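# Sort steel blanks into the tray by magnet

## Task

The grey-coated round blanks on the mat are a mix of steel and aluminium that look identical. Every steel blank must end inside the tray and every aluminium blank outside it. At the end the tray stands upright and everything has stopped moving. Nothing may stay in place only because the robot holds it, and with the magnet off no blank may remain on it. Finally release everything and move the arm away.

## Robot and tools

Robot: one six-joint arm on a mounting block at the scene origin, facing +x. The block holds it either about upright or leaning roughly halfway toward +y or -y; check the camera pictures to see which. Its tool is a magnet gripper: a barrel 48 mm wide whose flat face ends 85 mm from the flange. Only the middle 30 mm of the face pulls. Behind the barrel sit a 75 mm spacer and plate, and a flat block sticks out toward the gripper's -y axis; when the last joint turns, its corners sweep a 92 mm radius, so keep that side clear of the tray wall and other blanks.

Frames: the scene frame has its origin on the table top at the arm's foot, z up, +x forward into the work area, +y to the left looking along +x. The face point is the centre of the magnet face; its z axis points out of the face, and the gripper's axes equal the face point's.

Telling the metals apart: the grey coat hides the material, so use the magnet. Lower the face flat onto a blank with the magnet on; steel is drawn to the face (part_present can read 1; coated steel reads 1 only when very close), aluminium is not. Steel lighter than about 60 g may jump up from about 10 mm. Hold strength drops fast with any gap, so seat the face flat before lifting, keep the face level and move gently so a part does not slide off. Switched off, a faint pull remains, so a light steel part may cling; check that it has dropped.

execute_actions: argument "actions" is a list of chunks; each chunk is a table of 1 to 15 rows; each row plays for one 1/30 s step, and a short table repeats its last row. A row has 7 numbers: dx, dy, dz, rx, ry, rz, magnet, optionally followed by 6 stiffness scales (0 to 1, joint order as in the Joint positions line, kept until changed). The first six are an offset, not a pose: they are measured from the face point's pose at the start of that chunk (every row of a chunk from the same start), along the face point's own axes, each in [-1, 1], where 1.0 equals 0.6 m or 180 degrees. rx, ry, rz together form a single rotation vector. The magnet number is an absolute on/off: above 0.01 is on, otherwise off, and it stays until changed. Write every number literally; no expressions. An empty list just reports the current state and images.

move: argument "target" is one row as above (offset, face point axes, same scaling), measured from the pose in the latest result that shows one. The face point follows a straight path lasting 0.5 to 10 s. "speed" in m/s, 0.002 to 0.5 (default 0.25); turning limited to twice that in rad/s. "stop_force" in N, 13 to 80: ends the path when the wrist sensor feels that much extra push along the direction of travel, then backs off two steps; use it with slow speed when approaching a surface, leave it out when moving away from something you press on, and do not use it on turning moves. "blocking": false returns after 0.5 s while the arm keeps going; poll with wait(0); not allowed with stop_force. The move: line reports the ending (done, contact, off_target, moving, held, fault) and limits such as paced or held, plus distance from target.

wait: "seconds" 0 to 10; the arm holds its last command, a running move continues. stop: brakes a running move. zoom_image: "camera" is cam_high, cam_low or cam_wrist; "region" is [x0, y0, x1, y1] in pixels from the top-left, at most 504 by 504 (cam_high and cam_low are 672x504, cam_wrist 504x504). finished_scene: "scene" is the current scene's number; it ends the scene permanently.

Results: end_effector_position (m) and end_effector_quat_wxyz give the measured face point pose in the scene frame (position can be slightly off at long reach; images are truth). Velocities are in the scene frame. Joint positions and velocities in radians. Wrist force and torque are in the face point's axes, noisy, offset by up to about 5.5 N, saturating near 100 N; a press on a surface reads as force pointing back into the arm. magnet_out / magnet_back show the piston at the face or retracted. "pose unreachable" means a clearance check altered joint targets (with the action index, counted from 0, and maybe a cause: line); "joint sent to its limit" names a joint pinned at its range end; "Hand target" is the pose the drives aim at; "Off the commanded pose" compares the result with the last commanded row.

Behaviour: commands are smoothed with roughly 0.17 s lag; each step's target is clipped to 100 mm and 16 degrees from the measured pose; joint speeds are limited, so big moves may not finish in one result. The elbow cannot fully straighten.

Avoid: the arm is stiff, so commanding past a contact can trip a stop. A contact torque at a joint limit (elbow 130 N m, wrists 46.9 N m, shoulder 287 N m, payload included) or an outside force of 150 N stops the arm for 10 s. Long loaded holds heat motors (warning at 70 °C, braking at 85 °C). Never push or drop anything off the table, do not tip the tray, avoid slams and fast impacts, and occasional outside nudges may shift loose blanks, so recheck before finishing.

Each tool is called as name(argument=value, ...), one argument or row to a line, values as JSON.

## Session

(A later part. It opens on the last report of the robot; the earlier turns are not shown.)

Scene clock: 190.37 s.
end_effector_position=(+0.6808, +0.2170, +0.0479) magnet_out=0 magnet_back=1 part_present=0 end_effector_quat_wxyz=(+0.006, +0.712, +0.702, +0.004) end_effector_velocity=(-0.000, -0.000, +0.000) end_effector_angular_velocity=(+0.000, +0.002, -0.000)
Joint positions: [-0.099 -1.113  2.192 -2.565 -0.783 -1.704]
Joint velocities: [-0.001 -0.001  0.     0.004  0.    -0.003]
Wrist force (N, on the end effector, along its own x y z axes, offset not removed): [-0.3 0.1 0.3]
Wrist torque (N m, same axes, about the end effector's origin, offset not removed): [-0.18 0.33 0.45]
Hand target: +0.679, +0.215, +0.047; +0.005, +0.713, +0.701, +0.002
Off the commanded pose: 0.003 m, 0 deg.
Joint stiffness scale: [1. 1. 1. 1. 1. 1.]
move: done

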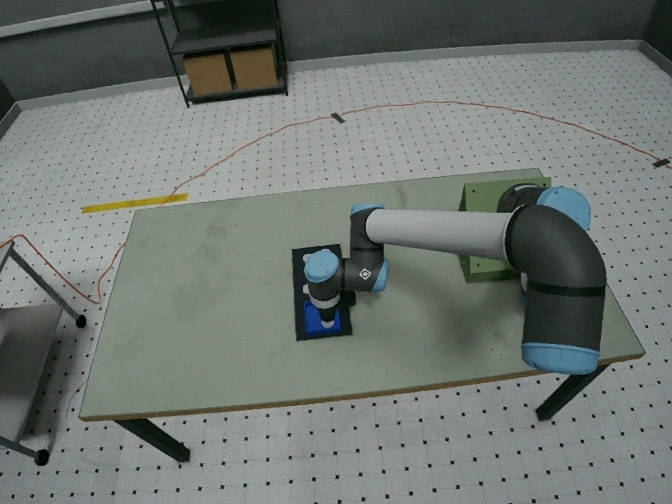

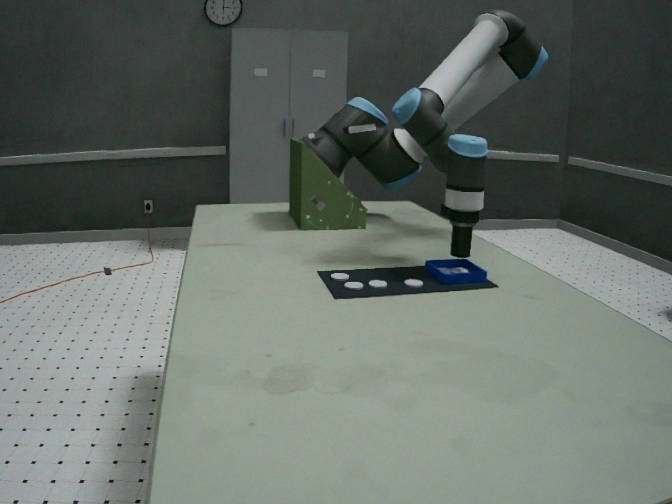

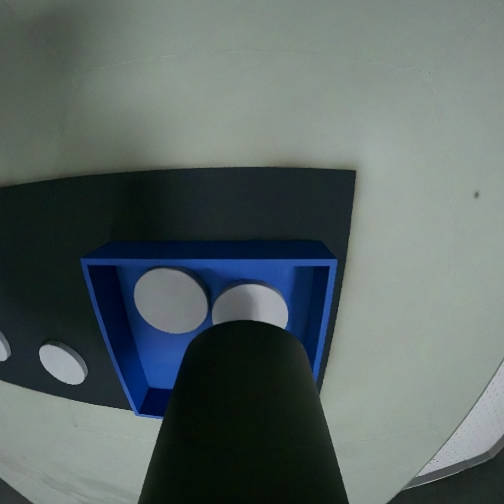

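move(
  target=[-0.237,0.095,0,0.0045,0.0009,0,0],
)

Scene clock: 198.00 s.
end_effector_position=(+0.7346, +0.0736, +0.0491) magnet_out=0 magnet_back=1 part_present=0 end_effector_quat_wxyz=(-0.001, +0.713, +0.701, +0.001) end_effector_velocity=(-0.000, -0.000, +0.001) end_effector_angular_velocity=(-0.000, +0.000, -0.001)
Joint positions: [-0.23  -0.92   2.087 -2.504 -0.803 -1.898]
Joint velocities: [-0.001 -0.001  0.     0.002 -0.001 -0.001]
Wrist force (N, on the end effector, along its own x y z axes, offset not removed): [0.6 -1.5 -1.9]
Wrist torque (N m, same axes, about the end effector's origin, offset not removed): [-0.24 0.10 0.37]
Hand target: +0.736, +0.074, +0.049; +0.000, +0.712, +0.702, -0.000
Off the commanded pose: 0.001 m, 0 deg.
Joint stiffness scale: [1. 1. 1. 1. 1. 1.]
move: done

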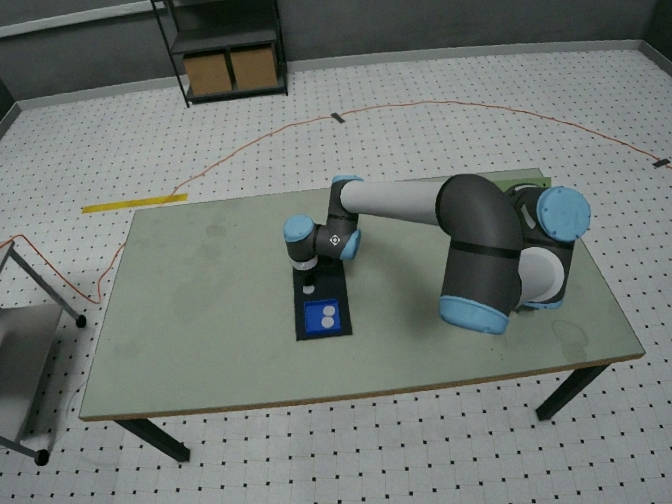

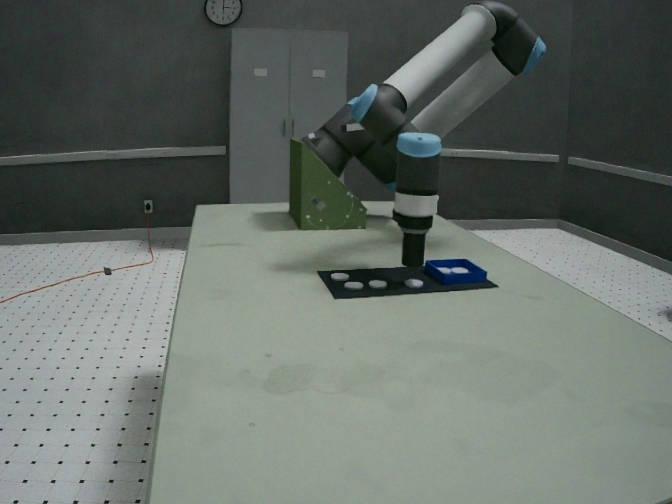

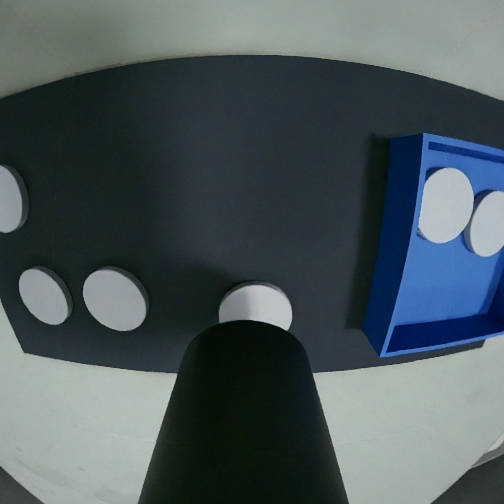

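move(
  target=[0.005,0.008,0.0605,0,0,0,0],
  speed=0.12,
)

move(
  target=[0,0,0.02,0,0,0,0],
  speed=0.006,
  stop_force=13,
)

execute_actions(
  actions=[
    [[0,0,0,0,0,0,1]],
  ],
)

Scene clock: 206.93 s.
end_effector_position=(+0.7371, +0.0757, +0.0113) magnet_out=0 magnet_back=1 part_present=0 end_effector_quat_wxyz=(-0.002, +0.714, +0.700, -0.001) end_effector_velocity=(+0.000, -0.001, +0.001) end_effector_angular_velocity=(-0.001, -0.002, -0.001)
Joint positions: [-0.19  -0.868  2.076 -2.578 -0.796 -1.844]
Joint velocities: [-0.001  0.001  0.    -0.002 -0.001  0.002]
Wrist force (N, on the end effector, along its own x y z axes, offset not removed): [0.5 -1.8 0.4]
Wrist torque (N m, same axes, about the end effector's origin, offset not removed): [-0.39 0.30 0.42]
Hand target: +0.739, +0.077, +0.013; -0.001, +0.713, +0.701, +0.001
Off the commanded pose: 0.003 m, 0 deg.
Joint stiffness scale: [1. 1. 1. 1. 1. 1.]
move: done

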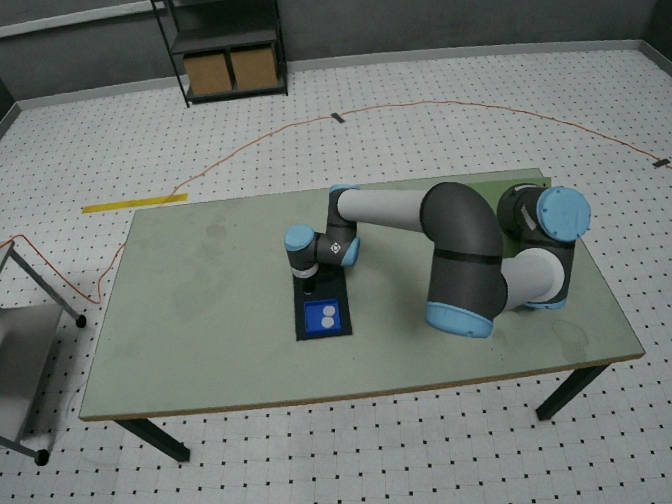

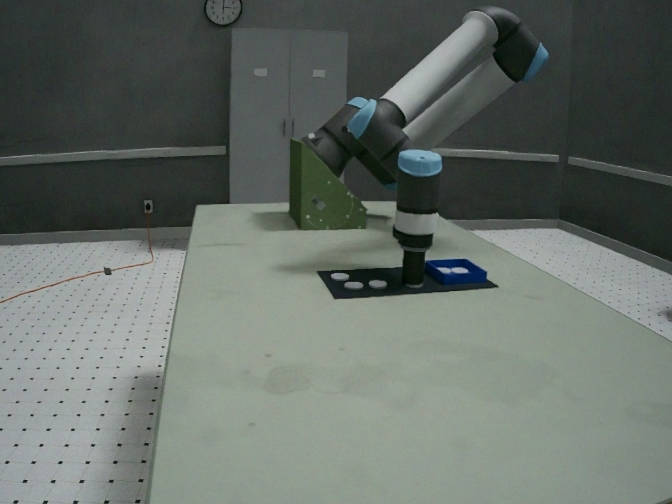

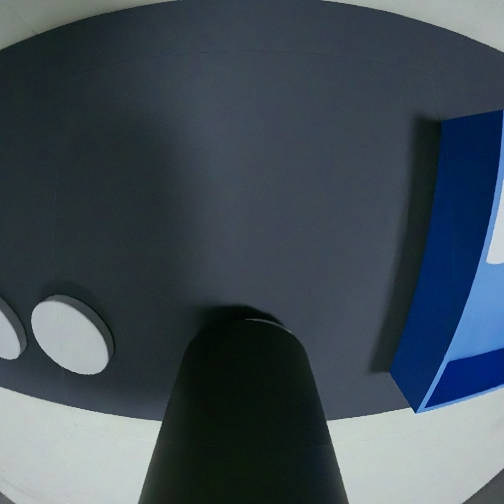

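Scene clock: 208.90 s.
end_effector_position=(+0.7395, +0.0746, +0.0089) magnet_out=0 magnet_back=1 part_present=0 end_effector_quat_wxyz=(+0.002, +0.714, +0.700, +0.001) end_effector_velocity=(-0.000, +0.001, -0.000) end_effector_angular_velocity=(+0.000, +0.000, +0.000)
Joint positions: [-0.188 -0.861  2.074 -2.599 -0.795 -1.833]
Joint velocities: [ 0.001 -0.     0.     0.001  0.     0.   ]
Wrist force (N, on the end effector, along its own x y z axes, offset not removed): [-0.9 -3.5 -8.6]
Wrist torque (N m, same axes, about the end effector's origin, offset not removed): [-0.21 0.47 0.30]
Hand target: +0.739, +0.075, +0.009; +0.002, +0.714, +0.700, +0.001
Off the commanded pose: 0.010 m, 1 deg.
Joint stiffness scale: [1. 1. 1. 1. 1. 1.]
move: contact

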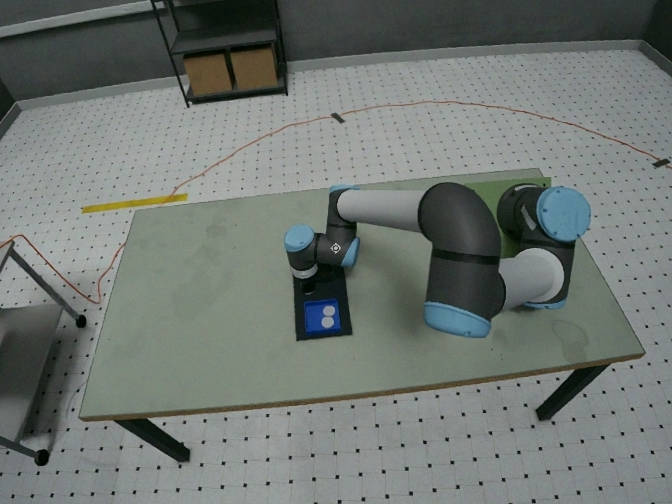

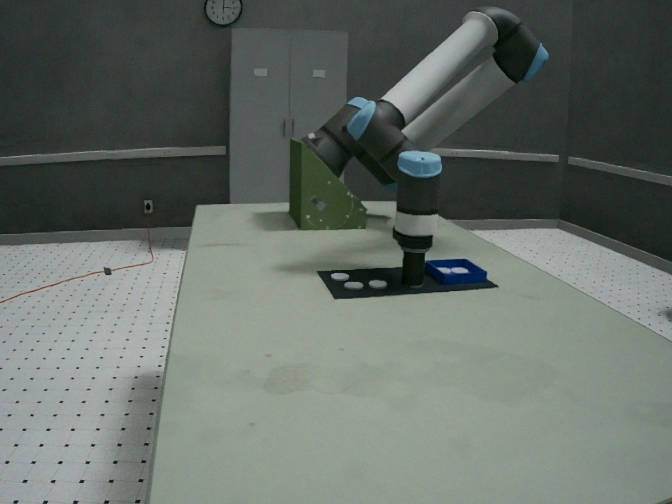

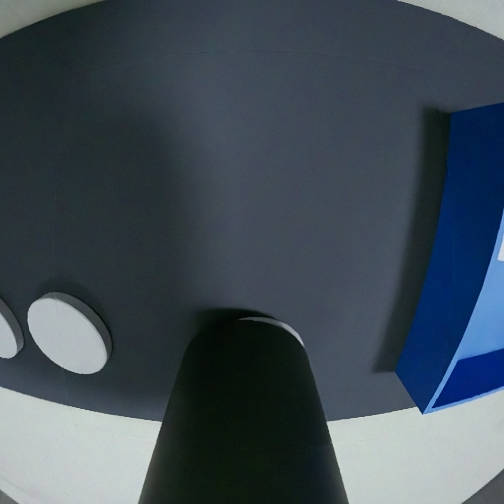

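Scene clock: 209.40 s.
end_effector_position=(+0.7395, +0.0746, +0.0090) magnet_out=1 magnet_back=0 part_present=0 end_effector_quat_wxyz=(+0.002, +0.714, +0.700, +0.001) end_effector_velocity=(-0.000, +0.000, +0.000) end_effector_angular_velocity=(-0.001, +0.000, +0.000)
Joint positions: [-0.188 -0.861  2.074 -2.599 -0.795 -1.833]
Joint velocities: [ 0. -0.  0. -0. -0. -0.]
Wrist force (N, on the end effector, along its own x y z axes, offset not removed): [-1.3 1.1 -5.5]
Wrist torque (N m, same axes, about the end effector's origin, offset not removed): [-0.06 0.33 0.39]
Hand target: +0.740, +0.075, +0.009; +0.002, +0.714, +0.700, +0.001
Off the commanded pose: 0.000 m, 0 deg.
Joint stiffness scale: [1. 1. 1. 1. 1. 1.]

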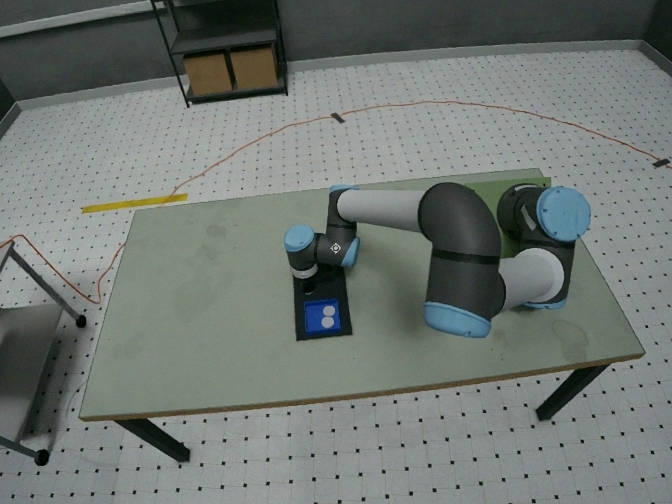

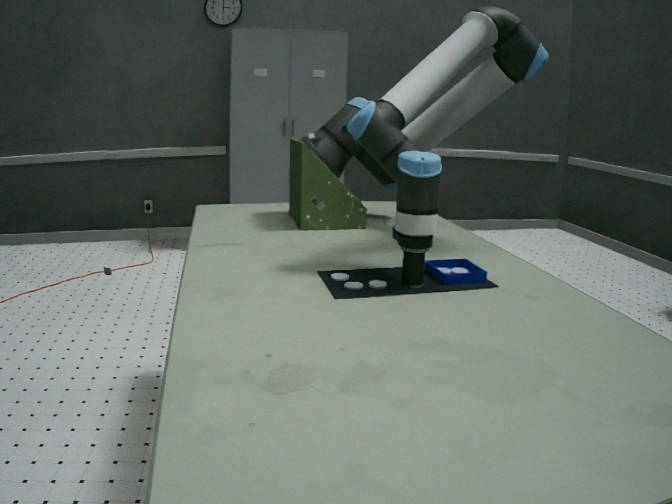

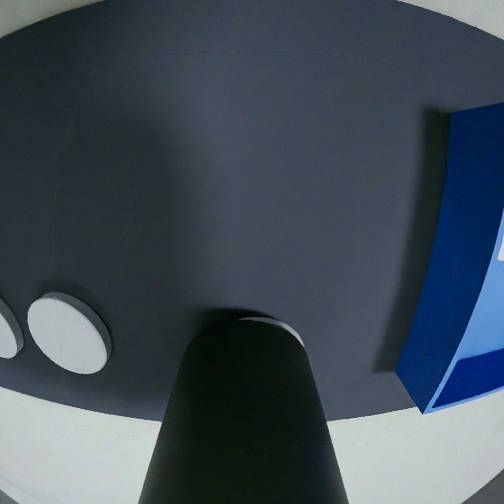

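move(
  target=[0,0,-0.035,0,0,0,1],
  speed=0.1,
)

zoom_image(
  camera="cam_low",
  region=[340, 230, 500, 310],
)

Scene clock: 218.60 s.
end_effector_position=(+0.7420, +0.0759, +0.0311) magnet_out=1 magnet_back=0 part_present=0 end_effector_quat_wxyz=(+0.004, +0.713, +0.701, +0.003) end_effector_velocity=(-0.005, -0.002, -0.002) end_effector_angular_velocity=(+0.002, +0.008, -0.006)
Joint positions: [-0.208 -0.891  2.075 -2.555 -0.798 -1.859]
Joint velocities: [-0.001 -0.     0.005  0.008 -0.001 -0.005]
Wrist force (N, on the end effector, along its own x y z axes, offset not removed): [0.1 -2.2 0.4]
Wrist torque (N m, same axes, about the end effector's origin, offset not removed): [-0.42 0.26 0.43]
Hand target: +0.739, +0.075, +0.030; +0.002, +0.714, +0.700, +0.001
Off the commanded pose: 0.003 m, 0 deg.
Joint stiffness scale: [1. 1. 1. 1. 1. 1.]
move: done

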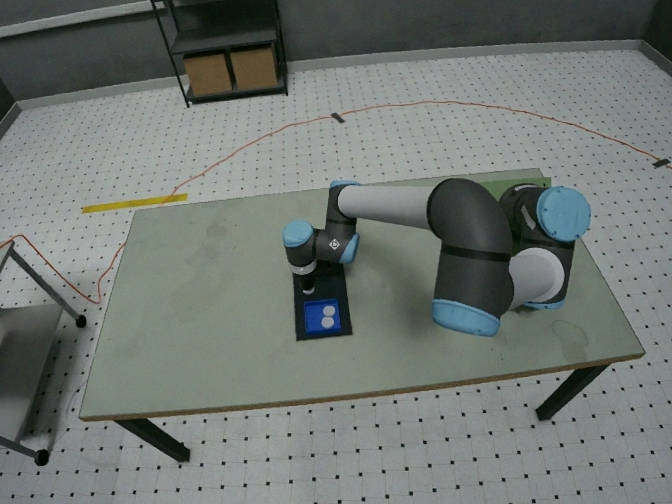

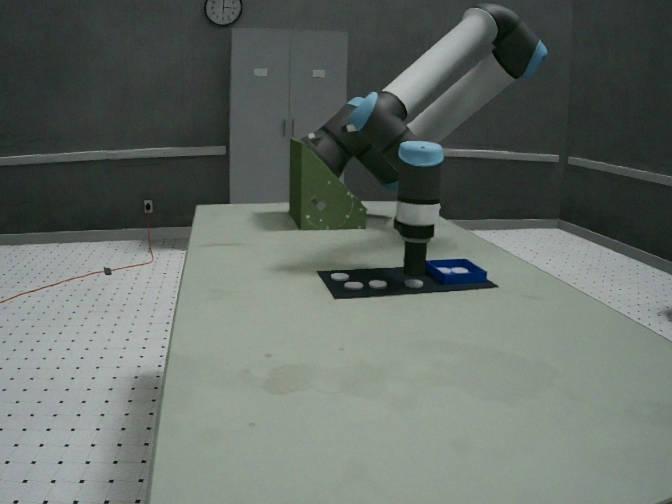

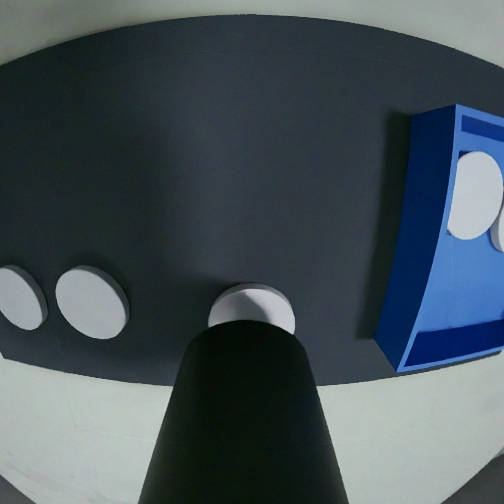

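Region (340, 230, 500, 310) of cam_low's 672x504 image, scaled by 3.150, with more detail than that image has.

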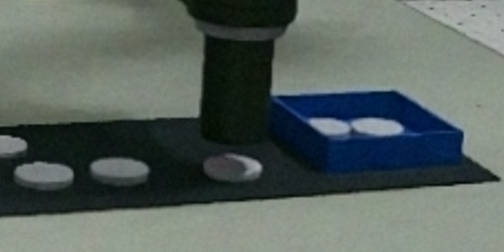

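move(
  target=[-0.14,-0.023,-0.005,0.003,0,0,0],
)

Scene clock: 223.03 s.
end_effector_position=(+0.7262, -0.0078, +0.0341) magnet_out=0 magnet_back=1 part_present=0 end_effector_quat_wxyz=(+0.000, +0.714, +0.700, +0.000) end_effector_velocity=(-0.000, +0.000, -0.001) end_effector_angular_velocity=(-0.000, +0.001, +0.002)
Joint positions: [-0.296 -0.814  2.081 -2.546 -0.821 -1.983]
Joint velocities: [ 0.001  0.     0.     0.001 -0.001 -0.002]
Wrist force (N, on the end effector, along its own x y z axes, offset not removed): [0.1 0.3 -0.7]
Wrist torque (N m, same axes, about the end effector's origin, offset not removed): [-0.07 0.19 0.35]
Hand target: +0.727, -0.008, +0.034; +0.000, +0.713, +0.701, -0.000
Off the commanded pose: 0.000 m, 0 deg.
Joint stiffness scale: [1. 1. 1. 1. 1. 1.]
move: done

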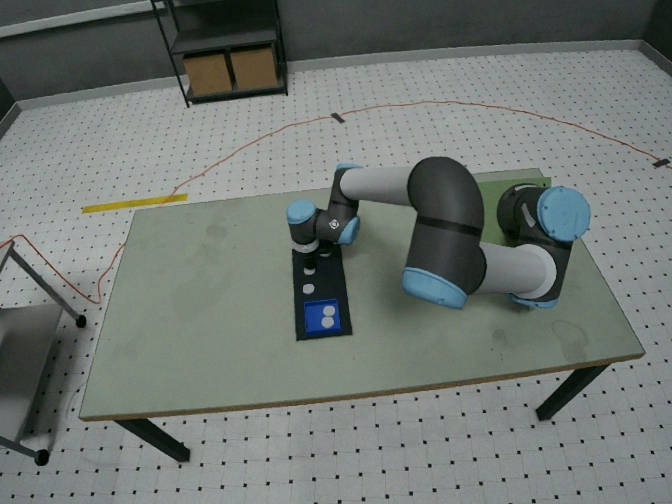

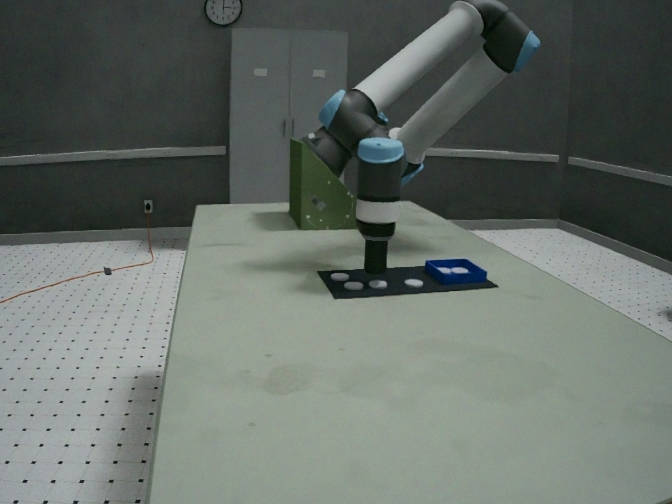

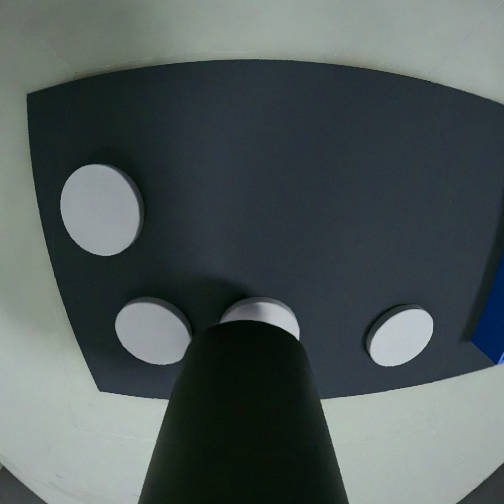

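move(
  target=[0.007,0.003,0.036,0,0,0,0],
  speed=0.1,
)

move(
  target=[0,0,0.02,0,0,0,0],
  speed=0.006,
  stop_force=13,
)

execute_actions(
  actions=[
    [[0,0,0,0,0,0,1]],
  ],
)

Scene clock: 231.57 s.
end_effector_position=(+0.7253, -0.0042, +0.0112) magnet_out=0 magnet_back=1 part_present=0 end_effector_quat_wxyz=(-0.001, +0.715, +0.700, -0.001) end_effector_velocity=(+0.007, +0.000, +0.003) end_effector_angular_velocity=(-0.004, -0.011, +0.006)
Joint positions: [-0.27  -0.787  2.079 -2.588 -0.815 -1.951]
Joint velocities: [-0.     0.    -0.007 -0.009  0.001  0.005]
Wrist force (N, on the end effector, along its own x y z axes, offset not removed): [0.2 0.8 -1.8]
Wrist torque (N m, same axes, about the end effector's origin, offset not removed): [-0.01 0.21 0.30]
Hand target: +0.728, -0.004, +0.013; +0.000, +0.714, +0.700, +0.000
Off the commanded pose: 0.003 m, 0 deg.
Joint stiffness scale: [1. 1. 1. 1. 1. 1.]
move: done

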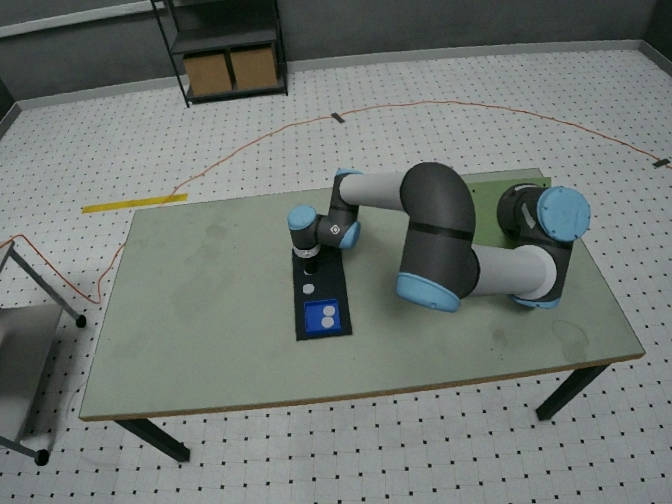

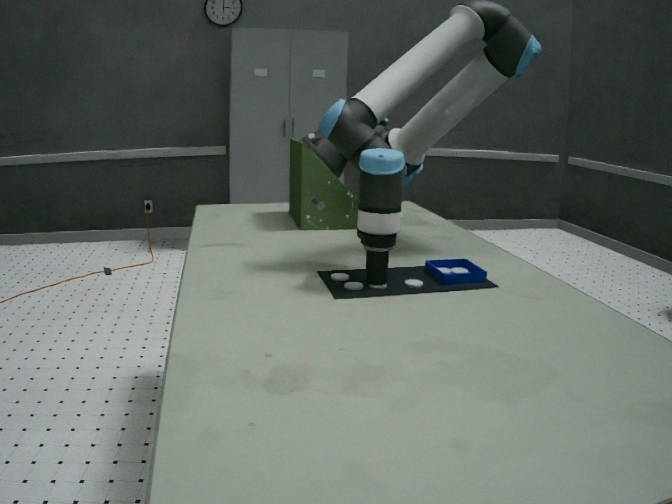

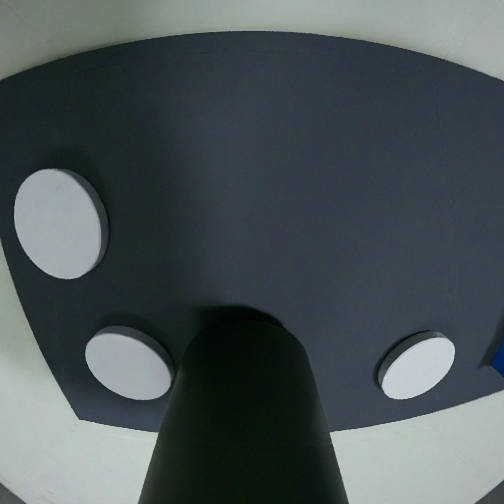

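Scene clock: 233.30 s.
end_effector_position=(+0.7269, -0.0052, +0.0089) magnet_out=0 magnet_back=1 part_present=0 end_effector_quat_wxyz=(+0.002, +0.715, +0.700, +0.000) end_effector_velocity=(+0.000, -0.001, +0.001) end_effector_angular_velocity=(-0.001, -0.002, -0.000)
Joint positions: [-0.268 -0.782  2.078 -2.605 -0.814 -1.941]
Joint velocities: [-0.001 -0.     0.    -0.001 -0.     0.   ]
Wrist force (N, on the end effector, along its own x y z axes, offset not removed): [-0.9 -1.8 -7.7]
Wrist torque (N m, same axes, about the end effector's origin, offset not removed): [-0.24 0.36 0.35]
Hand target: +0.727, -0.005, +0.009; +0.001, +0.715, +0.699, +0.000
Off the commanded pose: 0.010 m, 0 deg.
Joint stiffness scale: [1. 1. 1. 1. 1. 1.]
move: contact

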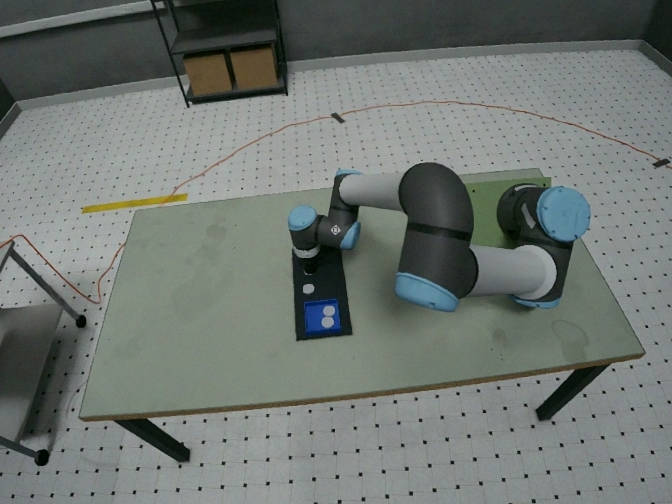

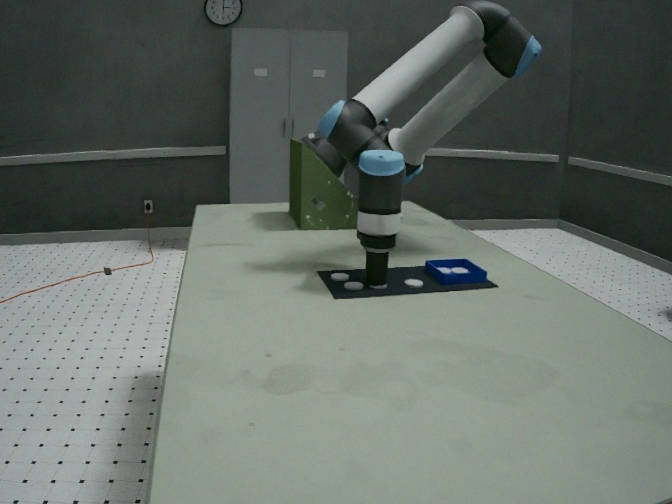

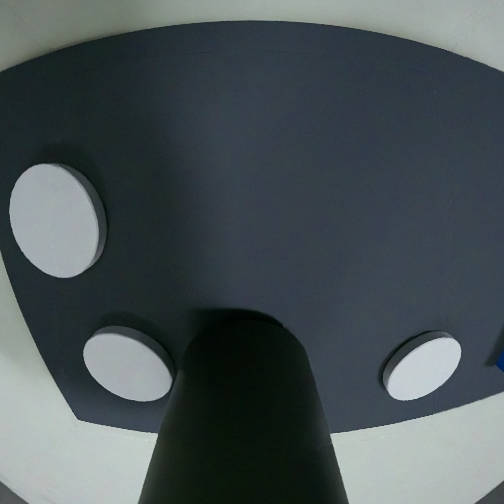

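Scene clock: 233.80 s.
end_effector_position=(+0.7269, -0.0052, +0.0090) magnet_out=1 magnet_back=0 part_present=1 end_effector_quat_wxyz=(+0.002, +0.715, +0.700, +0.000) end_effector_velocity=(+0.000, -0.001, +0.001) end_effector_angular_velocity=(-0.000, -0.001, -0.001)
Joint positions: [-0.268 -0.782  2.078 -2.605 -0.814 -1.941]
Joint velocities: [-0.002 -0.     0.     0.    -0.    -0.   ]
Wrist force (N, on the end effector, along its own x y z axes, offset not removed): [-2.5 0.9 -4.6]
Wrist torque (N m, same axes, about the end effector's origin, offset not removed): [0.01 0.58 0.38]
Hand target: +0.727, -0.005, +0.009; +0.002, +0.715, +0.700, +0.000
Off the commanded pose: 0.000 m, 0 deg.
Joint stiffness scale: [1. 1. 1. 1. 1. 1.]

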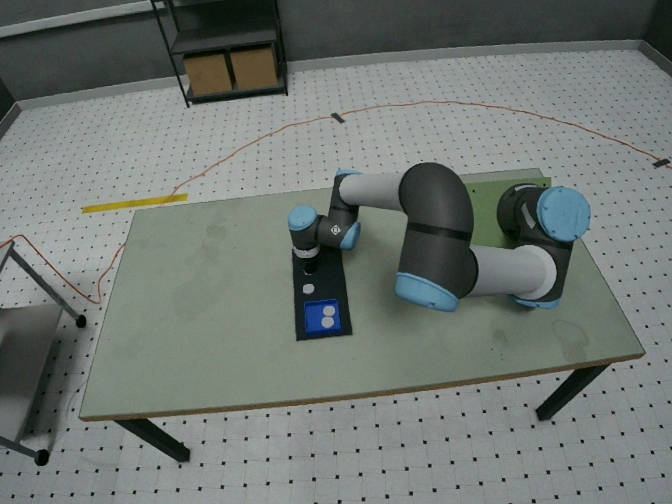

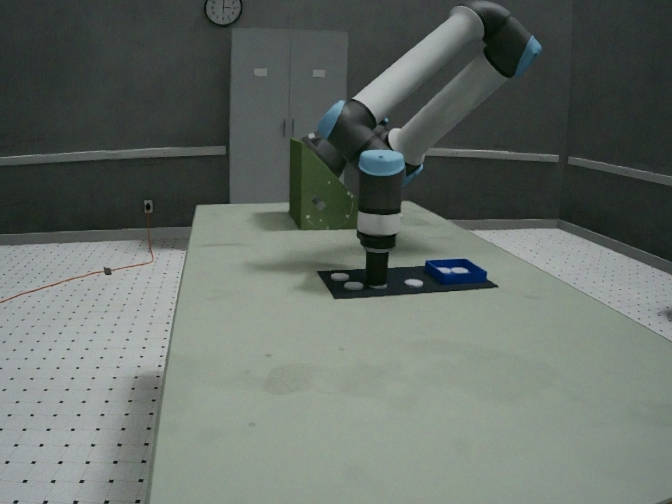

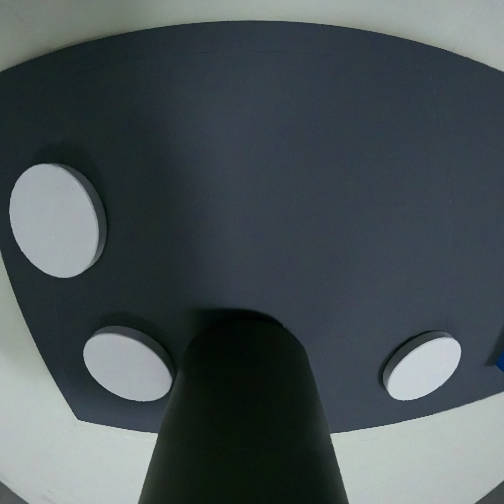

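move(
  target=[0,0,-0.062,0,0,0,1],
  speed=0.15,
)

move(
  target=[0.302,-0.01,0,0.0015,0,0,1],
  speed=0.3,
)

Scene clock: 241.57 s.
end_effector_position=(+0.7297, -0.0043, +0.0481) magnet_out=1 magnet_back=0 part_present=1 end_effector_quat_wxyz=(+0.004, +0.714, +0.700, +0.002) end_effector_velocity=(-0.008, -0.004, -0.007) end_effector_angular_velocity=(+0.007, +0.019, -0.010)
Joint positions: [-0.304 -0.835  2.081 -2.529 -0.822 -1.987]
Joint velocities: [-0.     0.008  0.004  0.016 -0.001 -0.009]
Wrist force (N, on the end effector, along its own x y z axes, offset not removed): [-1.1 -0.8 0.7]
Wrist torque (N m, same axes, about the end effector's origin, offset not removed): [-0.26 0.38 0.41]
Hand target: +0.727, -0.005, +0.046; +0.002, +0.715, +0.700, +0.001
Off the commanded pose: 0.004 m, 0 deg.
Joint stiffness scale: [1. 1. 1. 1. 1. 1.]
move: off_target

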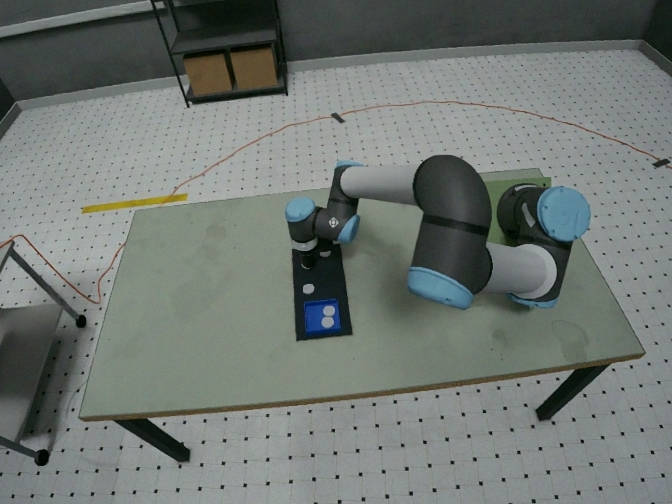

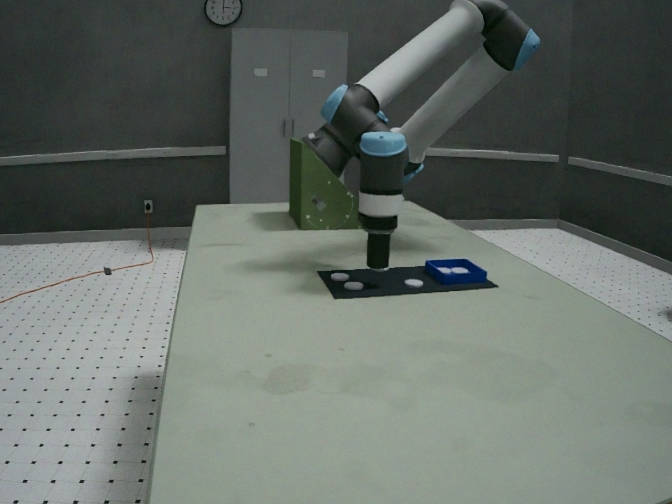

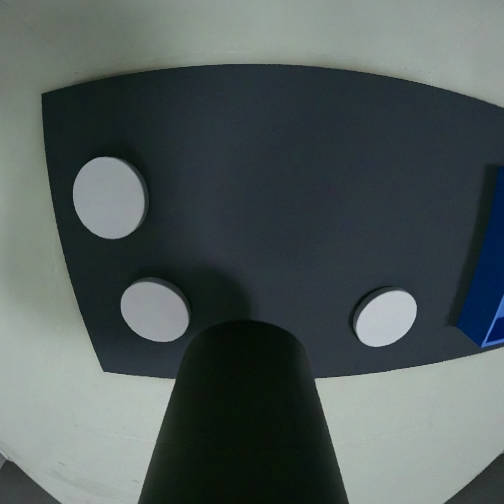

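Scene clock: 242.93 s.
end_effector_position=(+0.7264, +0.1769, +0.0465) magnet_out=1 magnet_back=0 part_present=1 end_effector_quat_wxyz=(+0.002, +0.713, +0.701, -0.000) end_effector_velocity=(+0.000, -0.000, +0.001) end_effector_angular_velocity=(+0.000, -0.001, -0.003)
Joint positions: [-0.129 -1.03   2.105 -2.516 -0.788 -1.755]
Joint velocities: [-0.001 -0.     0.    -0.     0.     0.002]
Wrist force (N, on the end effector, along its own x y z axes, offset not removed): [-1.1 -0.3 0.2]
Wrist torque (N m, same axes, about the end effector's origin, offset not removed): [-0.20 0.32 0.33]
Hand target: +0.727, +0.177, +0.047; +0.002, +0.714, +0.700, +0.000
Off the commanded pose: 0.001 m, 0 deg.
Joint stiffness scale: [1. 1. 1. 1. 1. 1.]
move: done

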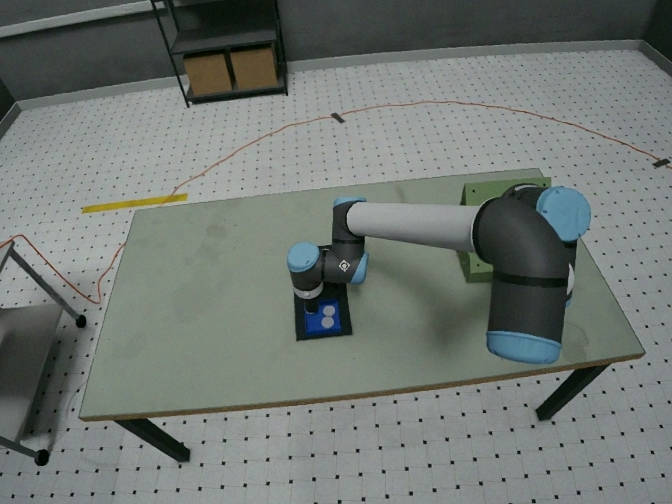

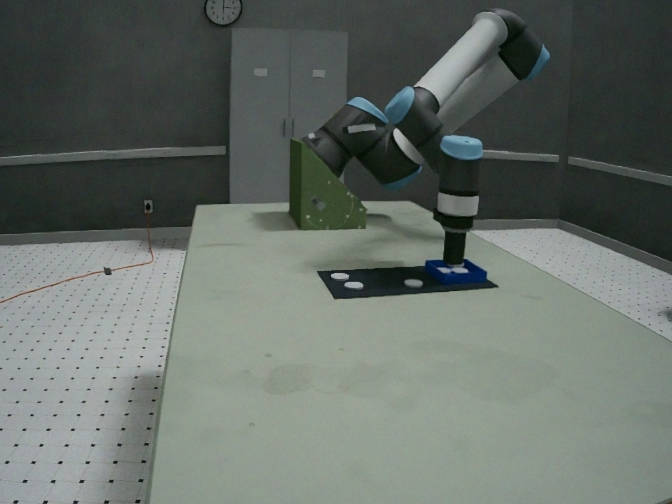

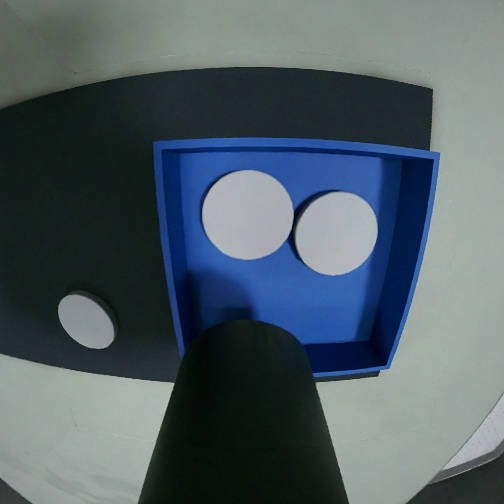

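move(
  target=[0.002,-0.009,0.051,0,0,0,1],
  speed=0.1,
)

move(
  target=[0,0,0.02,0,0,0,1],
  speed=0.006,
  stop_force=13,
)

Scene clock: 250.73 s.
end_effector_position=(+0.7213, +0.1773, +0.0156) magnet_out=1 magnet_back=0 part_present=1 end_effector_quat_wxyz=(+0.002, +0.713, +0.701, -0.001) end_effector_velocity=(+0.002, +0.001, +0.000) end_effector_angular_velocity=(-0.001, -0.010, +0.003)
Joint positions: [-0.098 -0.99   2.11  -2.589 -0.786 -1.714]
Joint velocities: [ 0.001  0.001  0.    -0.016  0.001  0.009]
Wrist force (N, on the end effector, along its own x y z axes, offset not removed): [0.5 -1.4 1.7]
Wrist torque (N m, same axes, about the end effector's origin, offset not removed): [-0.35 0.18 0.43]
Hand target: +0.721, +0.178, +0.016; +0.002, +0.713, +0.701, -0.000
Off the commanded pose: 0.001 m, 0 deg.
Joint stiffness scale: [1. 1. 1. 1. 1. 1.]
move: done

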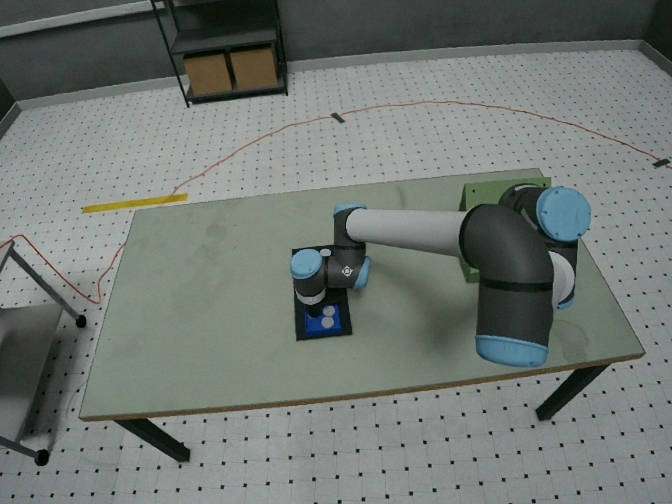

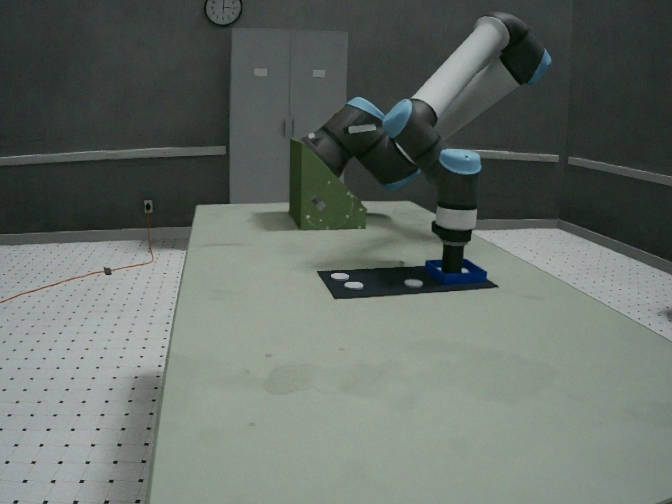

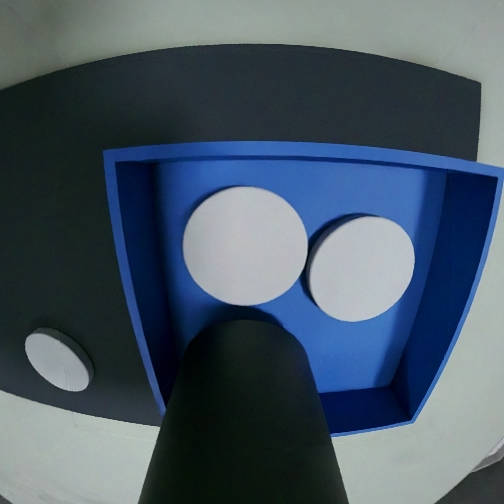

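Scene clock: 252.60 s.
end_effector_position=(+0.7224, +0.1768, +0.0119) magnet_out=1 magnet_back=0 part_present=1 end_effector_quat_wxyz=(+0.004, +0.713, +0.701, +0.001) end_effector_velocity=(-0.001, +0.000, -0.000) end_effector_angular_velocity=(+0.001, +0.002, -0.002)
Joint positions: [-0.095 -0.983  2.11  -2.609 -0.786 -1.702]
Joint velocities: [ 0.     0.     0.     0.003  0.    -0.   ]
Wrist force (N, on the end effector, along its own x y z axes, offset not removed): [-1.1 -3.1 -9.6]
Wrist torque (N m, same axes, about the end effector's origin, offset not removed): [0.06 0.35 0.27]
Hand target: +0.722, +0.177, +0.012; +0.004, +0.713, +0.701, +0.000
Off the commanded pose: 0.008 m, 0 deg.
Joint stiffness scale: [1. 1. 1. 1. 1. 1.]
move: contact

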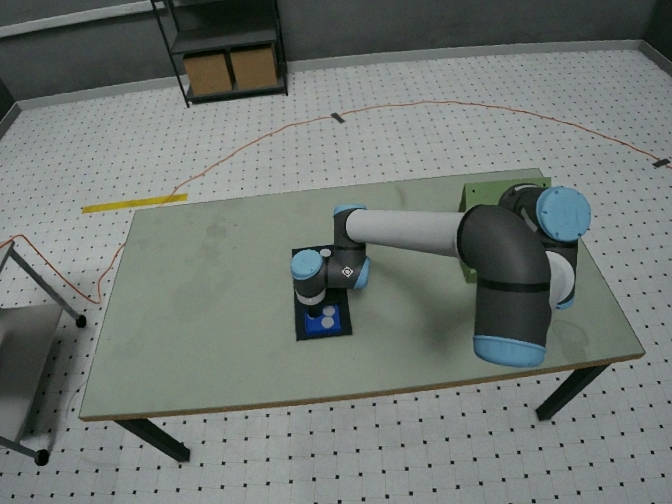

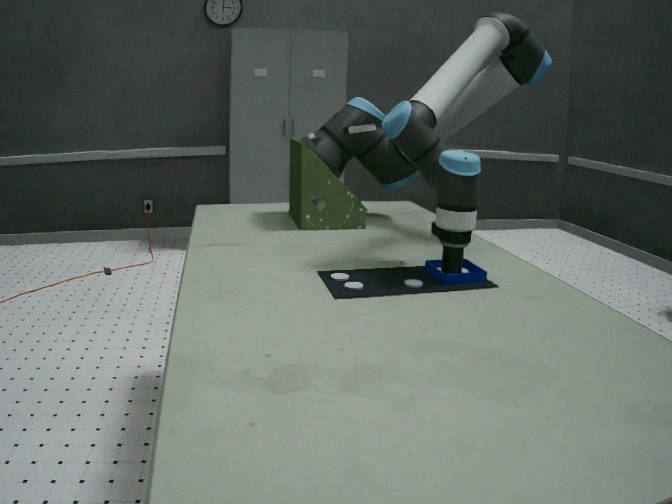

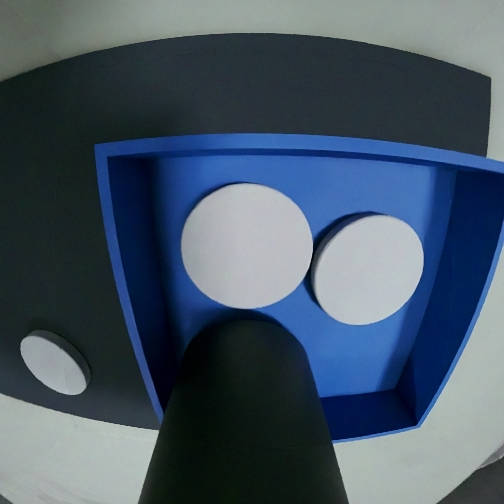

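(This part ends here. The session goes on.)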